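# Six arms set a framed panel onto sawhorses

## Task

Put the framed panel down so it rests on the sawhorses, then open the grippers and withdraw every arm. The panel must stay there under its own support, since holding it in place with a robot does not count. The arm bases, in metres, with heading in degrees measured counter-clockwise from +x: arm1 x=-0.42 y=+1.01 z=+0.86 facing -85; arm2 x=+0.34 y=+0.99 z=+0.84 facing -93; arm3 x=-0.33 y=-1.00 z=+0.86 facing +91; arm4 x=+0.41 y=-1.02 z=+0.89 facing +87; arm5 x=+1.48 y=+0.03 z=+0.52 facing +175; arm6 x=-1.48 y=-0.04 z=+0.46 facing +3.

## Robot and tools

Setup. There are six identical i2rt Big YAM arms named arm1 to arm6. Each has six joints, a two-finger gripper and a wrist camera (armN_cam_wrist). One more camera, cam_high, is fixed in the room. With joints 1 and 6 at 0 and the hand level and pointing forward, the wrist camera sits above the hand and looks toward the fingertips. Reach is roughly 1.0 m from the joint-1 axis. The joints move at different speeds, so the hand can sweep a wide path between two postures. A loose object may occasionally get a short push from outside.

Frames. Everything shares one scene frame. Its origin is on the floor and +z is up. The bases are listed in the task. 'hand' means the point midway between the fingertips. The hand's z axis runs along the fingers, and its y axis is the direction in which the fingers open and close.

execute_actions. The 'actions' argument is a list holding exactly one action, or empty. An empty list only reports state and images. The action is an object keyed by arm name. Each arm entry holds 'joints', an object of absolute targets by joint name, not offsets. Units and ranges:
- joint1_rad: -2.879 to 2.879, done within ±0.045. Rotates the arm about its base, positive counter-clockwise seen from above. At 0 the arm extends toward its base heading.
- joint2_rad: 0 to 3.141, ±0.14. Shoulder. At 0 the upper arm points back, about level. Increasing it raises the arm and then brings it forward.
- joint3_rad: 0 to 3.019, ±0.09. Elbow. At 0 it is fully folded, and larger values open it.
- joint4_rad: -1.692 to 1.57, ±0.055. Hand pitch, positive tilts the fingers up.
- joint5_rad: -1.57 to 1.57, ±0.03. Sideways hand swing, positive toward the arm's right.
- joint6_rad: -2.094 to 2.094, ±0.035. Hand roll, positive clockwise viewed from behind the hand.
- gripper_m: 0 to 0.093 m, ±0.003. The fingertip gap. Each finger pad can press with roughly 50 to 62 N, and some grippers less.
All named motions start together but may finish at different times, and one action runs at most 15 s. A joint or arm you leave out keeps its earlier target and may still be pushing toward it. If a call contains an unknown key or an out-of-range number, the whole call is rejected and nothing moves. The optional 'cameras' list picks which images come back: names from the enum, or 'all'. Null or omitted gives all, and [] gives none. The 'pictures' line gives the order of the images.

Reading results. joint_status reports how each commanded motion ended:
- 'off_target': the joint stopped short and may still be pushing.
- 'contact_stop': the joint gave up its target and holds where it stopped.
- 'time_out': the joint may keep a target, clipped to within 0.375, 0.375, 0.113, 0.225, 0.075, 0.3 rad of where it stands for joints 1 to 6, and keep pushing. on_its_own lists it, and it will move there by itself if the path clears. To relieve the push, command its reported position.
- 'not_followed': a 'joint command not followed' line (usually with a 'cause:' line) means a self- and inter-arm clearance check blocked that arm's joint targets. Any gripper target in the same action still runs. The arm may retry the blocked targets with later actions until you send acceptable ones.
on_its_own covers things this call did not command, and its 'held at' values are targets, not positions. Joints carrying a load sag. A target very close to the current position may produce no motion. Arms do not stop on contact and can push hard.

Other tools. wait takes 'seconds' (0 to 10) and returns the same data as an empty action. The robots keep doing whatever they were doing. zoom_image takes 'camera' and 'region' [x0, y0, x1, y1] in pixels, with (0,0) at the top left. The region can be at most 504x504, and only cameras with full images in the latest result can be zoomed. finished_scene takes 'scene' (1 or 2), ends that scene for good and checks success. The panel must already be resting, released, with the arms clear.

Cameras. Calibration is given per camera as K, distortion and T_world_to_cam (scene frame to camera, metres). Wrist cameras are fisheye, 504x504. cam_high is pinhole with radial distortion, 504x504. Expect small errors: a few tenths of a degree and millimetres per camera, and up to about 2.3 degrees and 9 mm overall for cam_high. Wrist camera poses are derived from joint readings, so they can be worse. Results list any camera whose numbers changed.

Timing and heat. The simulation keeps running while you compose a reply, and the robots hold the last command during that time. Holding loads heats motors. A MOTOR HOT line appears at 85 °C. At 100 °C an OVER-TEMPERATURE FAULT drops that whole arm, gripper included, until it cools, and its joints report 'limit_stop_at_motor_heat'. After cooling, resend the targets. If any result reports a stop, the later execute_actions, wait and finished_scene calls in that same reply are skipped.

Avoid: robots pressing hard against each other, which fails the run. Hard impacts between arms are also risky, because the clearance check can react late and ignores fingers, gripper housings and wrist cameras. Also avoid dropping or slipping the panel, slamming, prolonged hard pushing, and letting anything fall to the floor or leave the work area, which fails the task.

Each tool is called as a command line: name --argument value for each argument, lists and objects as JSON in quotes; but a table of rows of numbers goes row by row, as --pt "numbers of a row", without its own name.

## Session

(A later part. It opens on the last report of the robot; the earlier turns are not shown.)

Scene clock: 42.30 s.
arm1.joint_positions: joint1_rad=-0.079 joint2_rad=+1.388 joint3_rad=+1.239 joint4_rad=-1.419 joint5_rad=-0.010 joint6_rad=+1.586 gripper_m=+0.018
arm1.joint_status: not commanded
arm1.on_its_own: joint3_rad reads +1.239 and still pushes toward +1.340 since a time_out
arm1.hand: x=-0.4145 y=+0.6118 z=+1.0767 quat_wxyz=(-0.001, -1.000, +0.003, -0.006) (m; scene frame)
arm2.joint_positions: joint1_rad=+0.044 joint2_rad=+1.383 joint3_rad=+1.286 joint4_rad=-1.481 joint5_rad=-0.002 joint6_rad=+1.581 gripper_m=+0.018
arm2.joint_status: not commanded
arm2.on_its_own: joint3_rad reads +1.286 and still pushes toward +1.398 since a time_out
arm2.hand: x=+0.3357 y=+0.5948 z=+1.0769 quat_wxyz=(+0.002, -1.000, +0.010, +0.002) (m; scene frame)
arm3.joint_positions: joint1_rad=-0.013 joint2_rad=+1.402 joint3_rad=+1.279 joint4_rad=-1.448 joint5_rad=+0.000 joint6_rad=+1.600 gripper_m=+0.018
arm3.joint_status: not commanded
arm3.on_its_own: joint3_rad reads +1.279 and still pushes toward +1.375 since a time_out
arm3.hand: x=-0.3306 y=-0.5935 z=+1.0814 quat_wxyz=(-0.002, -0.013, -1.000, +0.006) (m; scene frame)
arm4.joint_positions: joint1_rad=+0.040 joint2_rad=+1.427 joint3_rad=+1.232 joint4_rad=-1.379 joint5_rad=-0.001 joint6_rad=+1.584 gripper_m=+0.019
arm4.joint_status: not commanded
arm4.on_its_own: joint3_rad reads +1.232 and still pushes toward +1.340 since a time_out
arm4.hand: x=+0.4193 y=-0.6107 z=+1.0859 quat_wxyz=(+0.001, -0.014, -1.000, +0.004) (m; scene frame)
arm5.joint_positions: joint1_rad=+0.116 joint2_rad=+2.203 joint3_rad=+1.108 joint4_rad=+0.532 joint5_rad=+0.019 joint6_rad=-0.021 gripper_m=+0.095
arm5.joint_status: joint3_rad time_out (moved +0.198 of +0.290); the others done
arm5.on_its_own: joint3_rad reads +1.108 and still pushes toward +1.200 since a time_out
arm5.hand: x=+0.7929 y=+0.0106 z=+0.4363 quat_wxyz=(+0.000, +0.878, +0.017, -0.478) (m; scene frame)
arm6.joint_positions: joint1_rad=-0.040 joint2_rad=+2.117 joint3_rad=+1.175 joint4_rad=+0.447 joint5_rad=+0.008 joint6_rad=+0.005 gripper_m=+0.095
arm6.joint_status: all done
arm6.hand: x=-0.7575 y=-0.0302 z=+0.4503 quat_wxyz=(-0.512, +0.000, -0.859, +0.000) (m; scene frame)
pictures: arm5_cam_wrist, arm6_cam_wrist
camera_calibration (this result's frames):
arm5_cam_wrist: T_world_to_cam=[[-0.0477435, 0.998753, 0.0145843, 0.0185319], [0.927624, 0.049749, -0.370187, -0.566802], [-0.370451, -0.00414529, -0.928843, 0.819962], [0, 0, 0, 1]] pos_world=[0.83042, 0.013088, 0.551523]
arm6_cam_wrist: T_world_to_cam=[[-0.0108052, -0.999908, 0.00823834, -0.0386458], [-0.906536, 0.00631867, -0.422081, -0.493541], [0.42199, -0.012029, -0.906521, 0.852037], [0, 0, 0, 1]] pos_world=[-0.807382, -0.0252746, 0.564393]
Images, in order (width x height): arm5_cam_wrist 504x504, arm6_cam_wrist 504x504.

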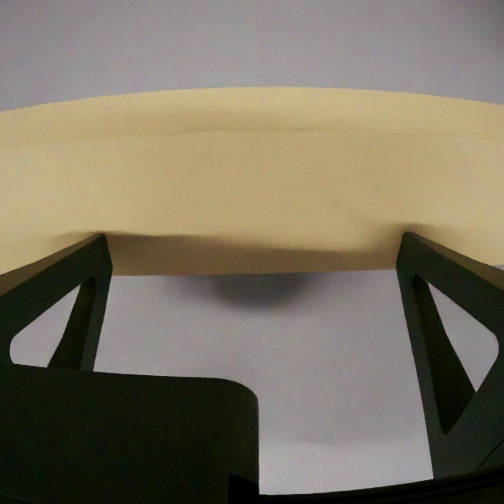

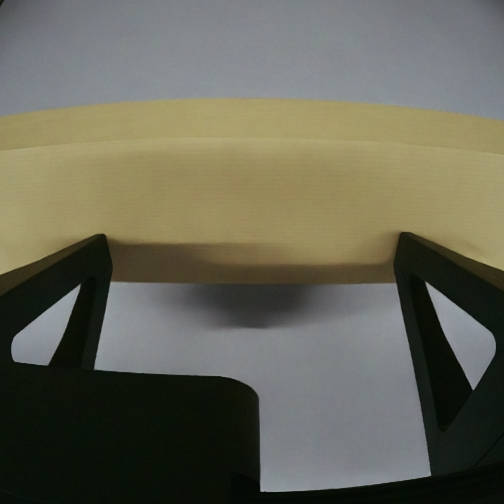

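execute_actions --actions '[{"arm5":{"joints":{"joint1_rad":0.22,"joint2_rad":2.27,"joint3_rad":1.44,"joint4_rad":0.46,"joint5_rad":0.17}},"arm6":{"joints":{"joint2_rad":2.22,"joint3_rad":1.43,"joint4_rad":0.40}}}]' --cameras '["arm5_cam_wrist","arm6_cam_wrist","cam_high"]'

Scene clock: 45.83 s.
arm1.joint_positions: joint1_rad=-0.079 joint2_rad=+1.388 joint3_rad=+1.239 joint4_rad=-1.419 joint5_rad=-0.010 joint6_rad=+1.586 gripper_m=+0.018
arm1.joint_status: not commanded
arm1.on_its_own: joint3_rad reads +1.239 and still pushes toward +1.340 since a time_out
arm1.hand: x=-0.4145 y=+0.6118 z=+1.0767 quat_wxyz=(-0.001, -1.000, +0.003, -0.006) (m; scene frame)
arm2.joint_positions: joint1_rad=+0.044 joint2_rad=+1.383 joint3_rad=+1.286 joint4_rad=-1.481 joint5_rad=-0.002 joint6_rad=+1.581 gripper_m=+0.018
arm2.joint_status: not commanded
arm2.on_its_own: joint3_rad reads +1.286 and still pushes toward +1.398 since a time_out
arm2.hand: x=+0.3357 y=+0.5948 z=+1.0769 quat_wxyz=(+0.002, -1.000, +0.010, +0.002) (m; scene frame)
arm3.joint_positions: joint1_rad=-0.013 joint2_rad=+1.402 joint3_rad=+1.279 joint4_rad=-1.448 joint5_rad=+0.000 joint6_rad=+1.600 gripper_m=+0.018
arm3.joint_status: not commanded
arm3.on_its_own: joint3_rad reads +1.279 and still pushes toward +1.375 since a time_out
arm3.hand: x=-0.3306 y=-0.5935 z=+1.0814 quat_wxyz=(-0.002, -0.013, -1.000, +0.006) (m; scene frame)
arm4.joint_positions: joint1_rad=+0.040 joint2_rad=+1.427 joint3_rad=+1.232 joint4_rad=-1.379 joint5_rad=-0.001 joint6_rad=+1.584 gripper_m=+0.019
arm4.joint_status: not commanded
arm4.on_its_own: joint3_rad reads +1.232 and still pushes toward +1.340 since a time_out
arm4.hand: x=+0.4193 y=-0.6107 z=+1.0859 quat_wxyz=(+0.001, -0.014, -1.000, +0.004) (m; scene frame)
arm5.joint_positions: joint1_rad=+0.211 joint2_rad=+2.289 joint3_rad=+1.360 joint4_rad=+0.424 joint5_rad=+0.171 joint6_rad=-0.022 gripper_m=+0.095
arm5.joint_status: all done
arm5.hand: x=+0.7142 y=-0.0382 z=+0.4583 quat_wxyz=(-0.042, +0.862, +0.019, -0.505) (m; scene frame)
arm6.joint_positions: joint1_rad=-0.041 joint2_rad=+2.196 joint3_rad=+1.337 joint4_rad=+0.381 joint5_rad=+0.008 joint6_rad=+0.005 gripper_m=+0.095
arm6.joint_status: joint3_rad time_out (moved +0.163 of +0.255); the others done
arm6.on_its_own: joint3_rad reads +1.337 and still pushes toward +1.430 since a time_out
arm6.hand: x=-0.7083 y=-0.0303 z=+0.4530 quat_wxyz=(-0.519, +0.000, -0.854, +0.000) (m; scene frame)
pictures: arm5_cam_wrist, arm6_cam_wrist, cam_high
camera_calibration (this result's frames):
arm5_cam_wrist: T_world_to_cam=[[-0.0088958, 0.995874, 0.0903116, 0.000683097], [0.903701, 0.0466695, -0.425612, -0.440879], [-0.428071, 0.0778285, -0.900388, 0.842269], [0, 0, 0, 1]] pos_world=[0.75898, -0.0456573, 0.570663]
arm6_cam_wrist: T_world_to_cam=[[-0.0116922, -0.999901, 0.0078709, -0.0387048], [-0.898818, 0.00706032, -0.438265, -0.435022], [0.438166, -0.0121988, -0.898811, 0.841757], [0, 0, 0, 1]] pos_world=[-0.760287, -0.0253611, 0.56623]
Images, in order (width x height): arm5_cam_wrist 504x504, arm6_cam_wrist 504x504, cam_high 504x504.

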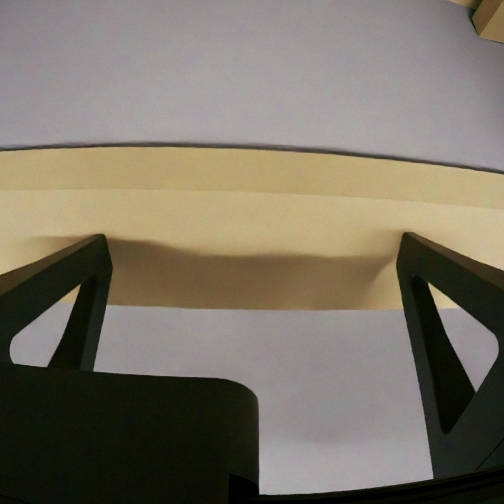

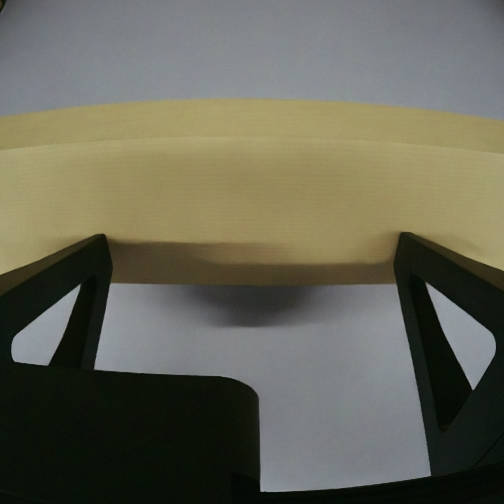

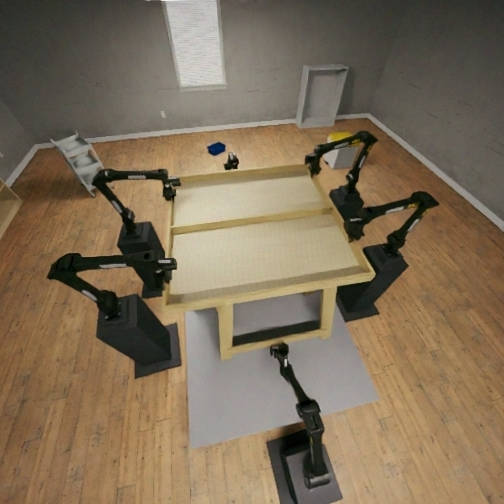

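execute_actions --actions '[{"arm1":{"joints":{"joint2_rad":1.326,"joint3_rad":1.263,"joint4_rad":-1.37}},"arm2":{"joints":{"joint2_rad":1.337,"joint3_rad":1.32,"joint4_rad":-1.42}},"arm3":{"joints":{"joint2_rad":1.348,"joint3_rad":1.30,"joint4_rad":-1.40}},"arm4":{"joints":{"joint2_rad":1.385,"joint3_rad":1.267,"joint4_rad":-1.325}},"arm5":{"joints":{"joint1_rad":0.09,"joint2_rad":2.0,"joint3_rad":0.79,"joint4_rad":0.9,"joint5_rad":0}},"arm6":{"joints":{"joint2_rad":1.9,"joint3_rad":0.84,"joint4_rad":0.8}}}]' --cameras '[]'

execute_actions --actions '[{"arm5":{"joints":{"joint2_rad":1.1,"joint3_rad":0.45,"joint4_rad":1.2}},"arm6":{"joints":{"joint2_rad":1.0,"joint3_rad":0.45,"joint4_rad":1.1}}}]' --cameras '["arm5_cam_wrist","arm6_cam_wrist"]'

Scene clock: 47.73 s.
arm1.joint_positions: joint1_rad=-0.079 joint2_rad=+1.406 joint3_rad=+1.208 joint4_rad=-1.369 joint5_rad=-0.009 joint6_rad=+1.586 gripper_m=+0.018
arm1.joint_status: all done
arm1.hand: x=-0.4145 y=+0.6081 z=+1.0579 quat_wxyz=(-0.001, -1.000, +0.003, -0.006) (m; scene frame)
arm2.joint_positions: joint1_rad=+0.044 joint2_rad=+1.402 joint3_rad=+1.259 joint4_rad=-1.440 joint5_rad=-0.002 joint6_rad=+1.581 gripper_m=+0.018
arm2.joint_status: all done
arm2.hand: x=+0.3356 y=+0.5908 z=+1.0599 quat_wxyz=(+0.004, -1.000, +0.010, +0.002) (m; scene frame)
arm3.joint_positions: joint1_rad=-0.013 joint2_rad=+1.411 joint3_rad=+1.230 joint4_rad=-1.399 joint5_rad=+0.000 joint6_rad=+1.600 gripper_m=+0.018
arm3.joint_status: all done
arm3.hand: x=-0.3305 y=-0.5958 z=+1.0598 quat_wxyz=(-0.002, -0.013, -1.000, +0.010) (m; scene frame)
arm4.joint_positions: joint1_rad=+0.040 joint2_rad=+1.440 joint3_rad=+1.192 joint4_rad=-1.337 joint5_rad=+0.000 joint6_rad=+1.586 gripper_m=+0.019
arm4.joint_status: all done
arm4.hand: x=+0.4196 y=-0.6130 z=+1.0662 quat_wxyz=(+0.000, -0.014, -1.000, +0.009) (m; scene frame)
arm5.joint_positions: joint1_rad=+0.083 joint2_rad=+2.012 joint3_rad=+0.774 joint4_rad=+0.884 joint5_rad=+0.002 joint6_rad=-0.008 gripper_m=+0.095
arm5.joint_status: all done
arm5.hand: x=+0.8744 y=+0.0315 z=+0.5100 quat_wxyz=(+0.001, +0.824, +0.001, -0.567) (m; scene frame)
arm6.joint_positions: joint1_rad=-0.041 joint2_rad=+1.884 joint3_rad=+0.837 joint4_rad=+0.792 joint5_rad=+0.003 joint6_rad=+0.005 gripper_m=+0.095
arm6.joint_status: all done
arm6.hand: x=-0.8429 y=-0.0305 z=+0.5338 quat_wxyz=(-0.610, +0.001, -0.792, -0.003) (m; scene frame)
pictures: none
No camera images: the call's "cameras" was empty. Leave "cameras" out to get every camera's image.

Scene clock: 49.33 s.
arm1.joint_positions: joint1_rad=-0.079 joint2_rad=+1.406 joint3_rad=+1.208 joint4_rad=-1.369 joint5_rad=-0.009 joint6_rad=+1.586 gripper_m=+0.018
arm1.joint_status: not commanded
arm1.hand: x=-0.4145 y=+0.6081 z=+1.0579 quat_wxyz=(-0.001, -1.000, +0.003, -0.006) (m; scene frame)
arm2.joint_positions: joint1_rad=+0.044 joint2_rad=+1.402 joint3_rad=+1.259 joint4_rad=-1.440 joint5_rad=-0.002 joint6_rad=+1.581 gripper_m=+0.018
arm2.joint_status: not commanded
arm2.hand: x=+0.3356 y=+0.5908 z=+1.0599 quat_wxyz=(+0.004, -1.000, +0.010, +0.002) (m; scene frame)
arm3.joint_positions: joint1_rad=-0.013 joint2_rad=+1.411 joint3_rad=+1.230 joint4_rad=-1.399 joint5_rad=+0.000 joint6_rad=+1.600 gripper_m=+0.018
arm3.joint_status: not commanded
arm3.hand: x=-0.3305 y=-0.5958 z=+1.0598 quat_wxyz=(-0.002, -0.013, -1.000, +0.010) (m; scene frame)
arm4.joint_positions: joint1_rad=+0.040 joint2_rad=+1.440 joint3_rad=+1.192 joint4_rad=-1.337 joint5_rad=+0.000 joint6_rad=+1.586 gripper_m=+0.019
arm4.joint_status: not commanded
arm4.hand: x=+0.4196 y=-0.6130 z=+1.0662 quat_wxyz=(+0.000, -0.014, -1.000, +0.009) (m; scene frame)
arm5.joint_positions: joint1_rad=+0.083 joint2_rad=+1.098 joint3_rad=+0.449 joint4_rad=+1.192 joint5_rad=+0.002 joint6_rad=-0.008 gripper_m=+0.095
arm5.joint_status: all done
arm5.hand: x=+1.0454 y=+0.0357 z=+0.9091 quat_wxyz=(-0.001, +0.496, -0.003, -0.868) (m; scene frame)
arm6.joint_positions: joint1_rad=-0.041 joint2_rad=+1.002 joint3_rad=+0.459 joint4_rad=+1.094 joint5_rad=+0.003 joint6_rad=+0.005 gripper_m=+0.095
arm6.joint_status: all done
arm6.hand: x=-1.0623 y=-0.0321 z=+0.8751 quat_wxyz=(-0.872, +0.000, -0.489, -0.005) (m; scene frame)
pictures: arm5_cam_wrist, arm6_cam_wrist
camera_calibration (this result's frames):
arm5_cam_wrist: T_world_to_cam=[[-0.00604341, 0.999927, 0.0104548, -0.0412218], [0.0846792, 0.0109292, -0.996348, 0.824572], [-0.99639, -0.00513603, -0.084739, 1.23982], [0, 0, 0, 1]] pos_world=[1.16527, 0.0385747, 0.927053]
arm6_cam_wrist: T_world_to_cam=[[-0.00294413, -0.999943, -0.0102469, -0.0227841], [-0.0898046, 0.01047, -0.995904, 0.77928], [0.995955, -0.00201185, -0.0898303, 1.26112], [0, 0, 0, 1]] pos_world=[-1.18611, -0.0284047, 0.889142]
Images, in order (width x height): arm5_cam_wrist 504x504, arm6_cam_wrist 504x504.

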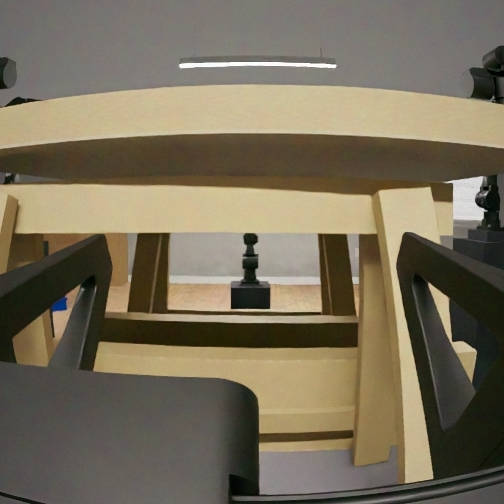

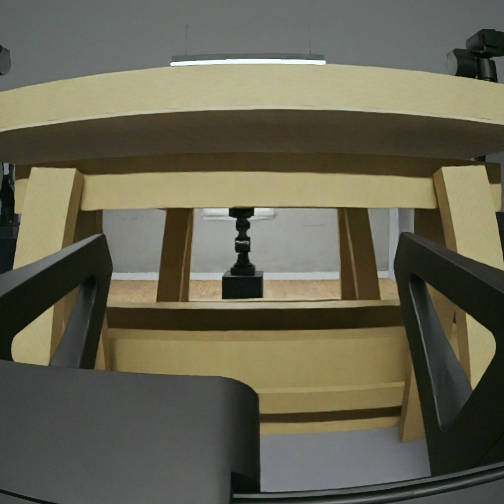

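execute_actions --actions '[{"arm1":{"joints":{"joint2_rad":1.346,"joint3_rad":1.168,"joint4_rad":-1.24}},"arm2":{"joints":{"joint2_rad":1.357,"joint3_rad":1.215,"joint4_rad":-1.30}},"arm3":{"joints":{"joint2_rad":1.37,"joint3_rad":1.21,"joint4_rad":-1.27}},"arm4":{"joints":{"joint2_rad":1.415,"joint3_rad":1.165,"joint4_rad":-1.195}}}]' --cameras '["arm5_cam_wrist","arm6_cam_wrist"]'

Scene clock: 50.63 s.
arm1.joint_positions: joint1_rad=-0.079 joint2_rad=+1.436 joint3_rad=+1.112 joint4_rad=-1.243 joint5_rad=-0.007 joint6_rad=+1.586 gripper_m=+0.018
arm1.joint_status: all done
arm1.hand: x=-0.4148 y=+0.6086 z=+1.0114 quat_wxyz=(-0.002, -1.000, +0.003, -0.005) (m; scene frame)
arm2.joint_positions: joint1_rad=+0.044 joint2_rad=+1.431 joint3_rad=+1.158 joint4_rad=-1.312 joint5_rad=-0.001 joint6_rad=+1.581 gripper_m=+0.018
arm2.joint_status: all done
arm2.hand: x=+0.3352 y=+0.5899 z=+1.0111 quat_wxyz=(+0.005, -1.000, +0.011, +0.002) (m; scene frame)
arm3.joint_positions: joint1_rad=-0.013 joint2_rad=+1.444 joint3_rad=+1.135 joint4_rad=-1.270 joint5_rad=-0.002 joint6_rad=+1.600 gripper_m=+0.018
arm3.joint_status: all done
arm3.hand: x=-0.3307 y=-0.5954 z=+1.0116 quat_wxyz=(-0.001, -0.013, -1.000, +0.010) (m; scene frame)
arm4.joint_positions: joint1_rad=+0.040 joint2_rad=+1.486 joint3_rad=+1.099 joint4_rad=-1.198 joint5_rad=-0.001 joint6_rad=+1.586 gripper_m=+0.019
arm4.joint_status: all done
arm4.hand: x=+0.4193 y=-0.6120 z=+1.0149 quat_wxyz=(+0.001, -0.014, -1.000, +0.009) (m; scene frame)
arm5.joint_positions: joint1_rad=+0.083 joint2_rad=+1.098 joint3_rad=+0.449 joint4_rad=+1.192 joint5_rad=+0.002 joint6_rad=-0.008 gripper_m=+0.095
arm5.joint_status: not commanded
arm5.hand: x=+1.0454 y=+0.0357 z=+0.9091 quat_wxyz=(-0.001, +0.496, -0.003, -0.868) (m; scene frame)
arm6.joint_positions: joint1_rad=-0.041 joint2_rad=+1.002 joint3_rad=+0.459 joint4_rad=+1.094 joint5_rad=+0.003 joint6_rad=+0.005 gripper_m=+0.095
arm6.joint_status: not commanded
arm6.hand: x=-1.0623 y=-0.0321 z=+0.8751 quat_wxyz=(-0.872, +0.000, -0.489, -0.005) (m; scene frame)
pictures: arm5_cam_wrist, arm6_cam_wrist
camera_calibration (this result's frames):
arm5_cam_wrist: T_world_to_cam=[[-0.00604341, 0.999927, 0.0104548, -0.0412218], [0.0846792, 0.0109292, -0.996348, 0.824572], [-0.99639, -0.00513603, -0.084739, 1.23982], [0, 0, 0, 1]] pos_world=[1.16527, 0.0385747, 0.927053]
arm6_cam_wrist: T_world_to_cam=[[-0.00294413, -0.999943, -0.0102469, -0.0227841], [-0.0898046, 0.01047, -0.995904, 0.77928], [0.995955, -0.00201185, -0.0898303, 1.26112], [0, 0, 0, 1]] pos_world=[-1.18611, -0.0284047, 0.889142]
Images, in order (width x height): arm5_cam_wrist 504x504, arm6_cam_wrist 504x504.

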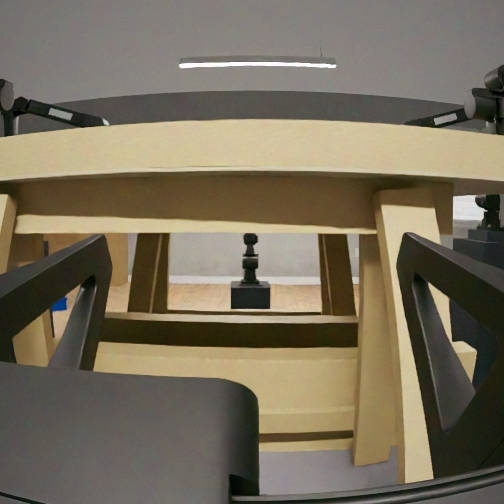

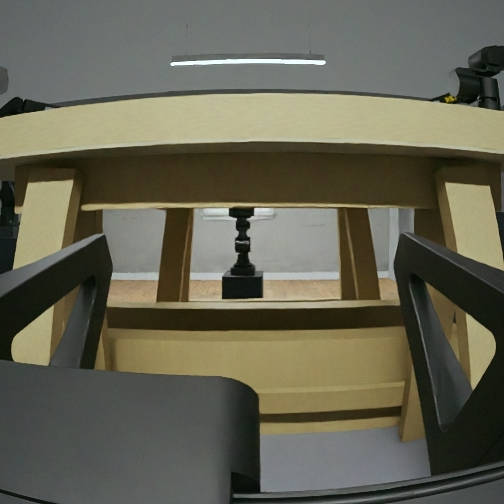

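execute_actions --actions '[{"arm1":{"joints":{"joint2_rad":1.366,"joint3_rad":1.11,"joint4_rad":-1.16}},"arm2":{"joints":{"joint2_rad":1.377,"joint3_rad":1.157,"joint4_rad":-1.22}},"arm3":{"joints":{"joint2_rad":1.39,"joint3_rad":1.152,"joint4_rad":-1.19}},"arm4":{"joints":{"joint2_rad":1.437,"joint3_rad":1.105,"joint4_rad":-1.115}}}]' --cameras '["arm5_cam_wrist","arm6_cam_wrist"]'

Scene clock: 52.63 s.
arm1.joint_positions: joint1_rad=-0.079 joint2_rad=+1.422 joint3_rad=+1.092 joint4_rad=-1.212 joint5_rad=-0.007 joint6_rad=+1.586 gripper_m=+0.018
arm1.joint_status: all done
arm1.hand: x=-0.4149 y=+0.6088 z=+1.0095 quat_wxyz=(-0.014, -1.000, +0.003, -0.004) (m; scene frame)
arm2.joint_positions: joint1_rad=+0.044 joint2_rad=+1.414 joint3_rad=+1.135 joint4_rad=-1.278 joint5_rad=-0.001 joint6_rad=+1.581 gripper_m=+0.018
arm2.joint_status: joint4_rad time_out (moved +0.034 of +0.092); the others done
arm2.on_its_own: joint4_rad reads -1.278 and still pushes toward -1.220 since a time_out
arm2.hand: x=+0.3351 y=+0.5902 z=+1.0090 quat_wxyz=(-0.009, -1.000, +0.011, +0.002) (m; scene frame)
arm3.joint_positions: joint1_rad=-0.013 joint2_rad=+1.430 joint3_rad=+1.114 joint4_rad=-1.238 joint5_rad=-0.002 joint6_rad=+1.600 gripper_m=+0.018
arm3.joint_status: all done
arm3.hand: x=-0.3306 y=-0.5954 z=+1.0095 quat_wxyz=(-0.001, -0.013, -1.000, -0.003) (m; scene frame)
arm4.joint_positions: joint1_rad=+0.040 joint2_rad=+1.471 joint3_rad=+1.077 joint4_rad=-1.164 joint5_rad=-0.001 joint6_rad=+1.585 gripper_m=+0.019
arm4.joint_status: all done
arm4.hand: x=+0.4194 y=-0.6122 z=+1.0128 quat_wxyz=(+0.001, -0.014, -1.000, -0.005) (m; scene frame)
arm5.joint_positions: joint1_rad=+0.083 joint2_rad=+1.098 joint3_rad=+0.449 joint4_rad=+1.192 joint5_rad=+0.002 joint6_rad=-0.008 gripper_m=+0.095
arm5.joint_status: not commanded
arm5.hand: x=+1.0454 y=+0.0357 z=+0.9091 quat_wxyz=(-0.001, +0.496, -0.003, -0.868) (m; scene frame)
arm6.joint_positions: joint1_rad=-0.041 joint2_rad=+1.002 joint3_rad=+0.459 joint4_rad=+1.094 joint5_rad=+0.003 joint6_rad=+0.005 gripper_m=+0.095
arm6.joint_status: not commanded
arm6.hand: x=-1.0623 y=-0.0321 z=+0.8751 quat_wxyz=(-0.872, +0.000, -0.489, -0.005) (m; scene frame)
pictures: arm5_cam_wrist, arm6_cam_wrist
camera_calibration (this result's frames):
arm5_cam_wrist: T_world_to_cam=[[-0.00604341, 0.999927, 0.0104548, -0.0412218], [0.0846792, 0.0109292, -0.996348, 0.824572], [-0.99639, -0.00513603, -0.084739, 1.23982], [0, 0, 0, 1]] pos_world=[1.16527, 0.0385747, 0.927053]
arm6_cam_wrist: T_world_to_cam=[[-0.00294413, -0.999943, -0.0102469, -0.0227841], [-0.0898046, 0.01047, -0.995904, 0.77928], [0.995955, -0.00201185, -0.0898303, 1.26112], [0, 0, 0, 1]] pos_world=[-1.18611, -0.0284047, 0.889142]
Images, in order (width x height): arm5_cam_wrist 504x504, arm6_cam_wrist 504x504.

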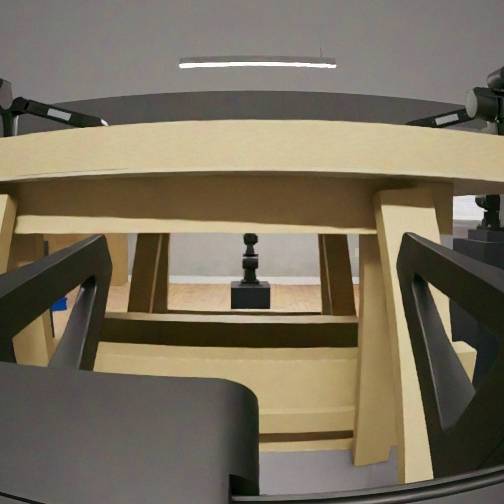

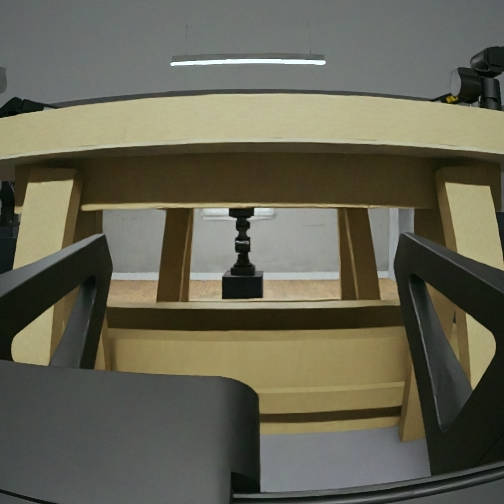

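execute_actions --actions '[{"arm1":{"joints":{"joint2_rad":1.422,"joint3_rad":1.092,"joint4_rad":-1.225,"gripper_m":0.093}},"arm2":{"joints":{"joint2_rad":1.414,"joint3_rad":1.135,"joint4_rad":-1.285,"gripper_m":0.093}},"arm3":{"joints":{"joint2_rad":1.43,"joint3_rad":1.114,"joint4_rad":-1.245,"gripper_m":0.093}},"arm4":{"joints":{"joint2_rad":1.471,"joint3_rad":1.077,"joint4_rad":-1.17,"gripper_m":0.093}}}]' --cameras '[]'

execute_actions --actions '[{"arm1":{"joints":{"joint2_rad":1.372,"joint3_rad":1.271,"joint4_rad":-1.47}},"arm2":{"joints":{"joint2_rad":1.387,"joint3_rad":1.328,"joint4_rad":-1.512}},"arm3":{"joints":{"joint2_rad":1.394,"joint3_rad":1.311,"joint4_rad":-1.488}},"arm4":{"joints":{"joint2_rad":1.426,"joint3_rad":1.268,"joint4_rad":-1.413}}}]' --cameras '["cam_high"]'

Scene clock: 53.80 s.
arm1.joint_positions: joint1_rad=-0.080 joint2_rad=+1.419 joint3_rad=+1.091 joint4_rad=-1.217 joint5_rad=-0.004 joint6_rad=+1.580 gripper_m=+0.093
arm1.joint_status: all done
arm1.hand: x=-0.4156 y=+0.6106 z=+1.0102 quat_wxyz=(-0.013, -1.000, +0.001, -0.003) (m; scene frame)
arm2.joint_positions: joint1_rad=+0.044 joint2_rad=+1.415 joint3_rad=+1.133 joint4_rad=-1.277 joint5_rad=-0.001 joint6_rad=+1.581 gripper_m=+0.093
arm2.joint_status: all done
arm2.hand: x=+0.3351 y=+0.5906 z=+1.0081 quat_wxyz=(-0.008, -1.000, +0.011, +0.003) (m; scene frame)
arm3.joint_positions: joint1_rad=-0.013 joint2_rad=+1.429 joint3_rad=+1.111 joint4_rad=-1.238 joint5_rad=-0.002 joint6_rad=+1.581 gripper_m=+0.093
arm3.joint_status: all done
arm3.hand: x=-0.3305 y=-0.5962 z=+1.0088 quat_wxyz=(-0.001, -0.004, -1.000, -0.002) (m; scene frame)
arm4.joint_positions: joint1_rad=+0.040 joint2_rad=+1.470 joint3_rad=+1.075 joint4_rad=-1.164 joint5_rad=-0.001 joint6_rad=+1.581 gripper_m=+0.093
arm4.joint_status: all done
arm4.hand: x=+0.4194 y=-0.6128 z=+1.0124 quat_wxyz=(+0.001, -0.012, -1.000, -0.004) (m; scene frame)
arm5.joint_positions: joint1_rad=+0.083 joint2_rad=+1.098 joint3_rad=+0.449 joint4_rad=+1.192 joint5_rad=+0.002 joint6_rad=-0.008 gripper_m=+0.095
arm5.joint_status: not commanded
arm5.hand: x=+1.0454 y=+0.0357 z=+0.9091 quat_wxyz=(-0.001, +0.496, -0.003, -0.868) (m; scene frame)
arm6.joint_positions: joint1_rad=-0.041 joint2_rad=+1.002 joint3_rad=+0.459 joint4_rad=+1.094 joint5_rad=+0.003 joint6_rad=+0.005 gripper_m=+0.095
arm6.joint_status: not commanded
arm6.hand: x=-1.0623 y=-0.0321 z=+0.8751 quat_wxyz=(-0.872, +0.000, -0.489, -0.005) (m; scene frame)
pictures: none
No camera images: the call's "cameras" was empty. Leave "cameras" out to get every camera's image.

Scene clock: 54.80 s.
arm1.joint_positions: joint1_rad=-0.080 joint2_rad=+1.368 joint3_rad=+1.230 joint4_rad=-1.462 joint5_rad=-0.004 joint6_rad=+1.579 gripper_m=+0.093
arm1.joint_status: all done
arm1.hand: x=-0.4159 y=+0.6271 z=+1.0806 quat_wxyz=(+0.015, -1.000, +0.001, -0.003) (m; scene frame)
arm2.joint_positions: joint1_rad=+0.044 joint2_rad=+1.391 joint3_rad=+1.278 joint4_rad=-1.497 joint5_rad=-0.001 joint6_rad=+1.581 gripper_m=+0.093
arm2.joint_status: all done
arm2.hand: x=+0.3355 y=+0.5999 z=+1.0715 quat_wxyz=(+0.017, -1.000, +0.011, +0.003) (m; scene frame)
arm3.joint_positions: joint1_rad=-0.013 joint2_rad=+1.386 joint3_rad=+1.280 joint4_rad=-1.478 joint5_rad=-0.002 joint6_rad=+1.581 gripper_m=+0.093
arm3.joint_status: all done
arm3.hand: x=-0.3308 y=-0.6020 z=+1.0879 quat_wxyz=(-0.002, -0.003, -1.000, +0.012) (m; scene frame)
arm4.joint_positions: joint1_rad=+0.040 joint2_rad=+1.416 joint3_rad=+1.241 joint4_rad=-1.396 joint5_rad=-0.001 joint6_rad=+1.580 gripper_m=+0.093
arm4.joint_status: all done
arm4.hand: x=+0.4194 y=-0.6128 z=+1.0940 quat_wxyz=(+0.001, -0.012, -1.000, +0.002) (m; scene frame)
arm5.joint_positions: joint1_rad=+0.083 joint2_rad=+1.098 joint3_rad=+0.449 joint4_rad=+1.192 joint5_rad=+0.002 joint6_rad=-0.008 gripper_m=+0.095
arm5.joint_status: not commanded
arm5.hand: x=+1.0454 y=+0.0357 z=+0.9091 quat_wxyz=(-0.001, +0.496, -0.003, -0.868) (m; scene frame)
arm6.joint_positions: joint1_rad=-0.041 joint2_rad=+1.002 joint3_rad=+0.459 joint4_rad=+1.094 joint5_rad=+0.003 joint6_rad=+0.005 gripper_m=+0.095
arm6.joint_status: not commanded
arm6.hand: x=-1.0623 y=-0.0321 z=+0.8751 quat_wxyz=(-0.872, +0.000, -0.489, -0.005) (m; scene frame)
pictures: cam_high
Images, in order (width x height): cam_high 504x504.

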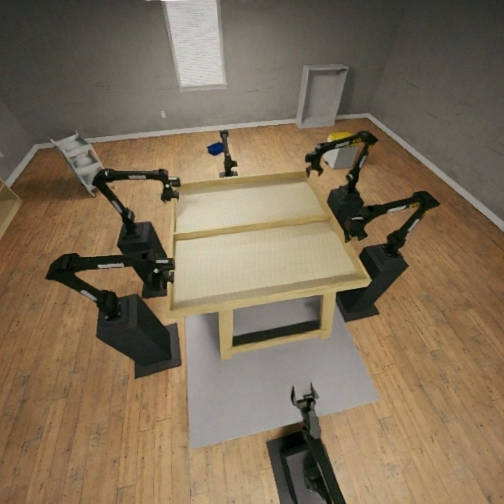

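execute_actions --actions '[{"arm1":{"joints":{"joint2_rad":0.7}},"arm2":{"joints":{"joint2_rad":0.7}},"arm3":{"joints":{"joint2_rad":0.7}},"arm4":{"joints":{"joint2_rad":0.7}},"arm5":{"joints":{"joint2_rad":0.6,"joint4_rad":0.3}},"arm6":{"joints":{"joint2_rad":0.6,"joint4_rad":0.3}}}]' --cameras '["cam_high"]'

finished_scene --scene 1

Scene clock: 56.53 s.
arm1.joint_positions: joint1_rad=-0.080 joint2_rad=+0.695 joint3_rad=+1.241 joint4_rad=-1.464 joint5_rad=-0.004 joint6_rad=+1.579 gripper_m=+0.093
arm1.joint_status: all done
arm1.hand: x=-0.4173 y=+0.7600 z=+1.2920 quat_wxyz=(-0.321, -0.947, +0.000, -0.005) (m; scene frame)
arm2.joint_positions: joint1_rad=+0.044 joint2_rad=+0.701 joint3_rad=+1.291 joint4_rad=-1.499 joint5_rad=-0.001 joint6_rad=+1.581 gripper_m=+0.093
arm2.joint_status: all done
arm2.hand: x=+0.3384 y=+0.7471 z=+1.2892 quat_wxyz=(-0.327, -0.945, +0.009, +0.003) (m; scene frame)
arm3.joint_positions: joint1_rad=-0.013 joint2_rad=+0.699 joint3_rad=+1.292 joint4_rad=-1.479 joint5_rad=-0.002 joint6_rad=+1.580 gripper_m=+0.093
arm3.joint_status: all done
arm3.hand: x=-0.3313 y=-0.7472 z=+1.3099 quat_wxyz=(+0.001, -0.002, -0.944, -0.331) (m; scene frame)
arm4.joint_positions: joint1_rad=+0.040 joint2_rad=+0.696 joint3_rad=+1.247 joint4_rad=-1.396 joint5_rad=-0.001 joint6_rad=+1.579 gripper_m=+0.093
arm4.joint_status: all done
arm4.hand: x=+0.4175 y=-0.7553 z=+1.3332 quat_wxyz=(+0.000, -0.010, -0.935, -0.354) (m; scene frame)
arm5.joint_positions: joint1_rad=+0.083 joint2_rad=+0.597 joint3_rad=+0.445 joint4_rad=+0.307 joint5_rad=+0.002 joint6_rad=-0.008 gripper_m=+0.095
arm5.joint_status: all done
arm5.hand: x=+1.1031 y=+0.0356 z=+0.8949 quat_wxyz=(+0.000, +0.654, -0.001, -0.756) (m; scene frame)
arm6.joint_positions: joint1_rad=-0.041 joint2_rad=+0.597 joint3_rad=+0.458 joint4_rad=+0.308 joint5_rad=+0.003 joint6_rad=+0.005 gripper_m=+0.095
arm6.joint_status: all done
arm6.hand: x=-1.1068 y=-0.0325 z=+0.8459 quat_wxyz=(-0.764, +0.001, -0.645, -0.004) (m; scene frame)
pictures: cam_high
Images, in order (width x height): cam_high 504x504.

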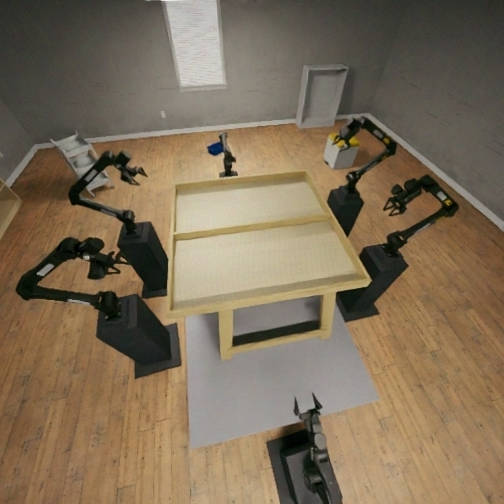

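The scene is finished: the task was done.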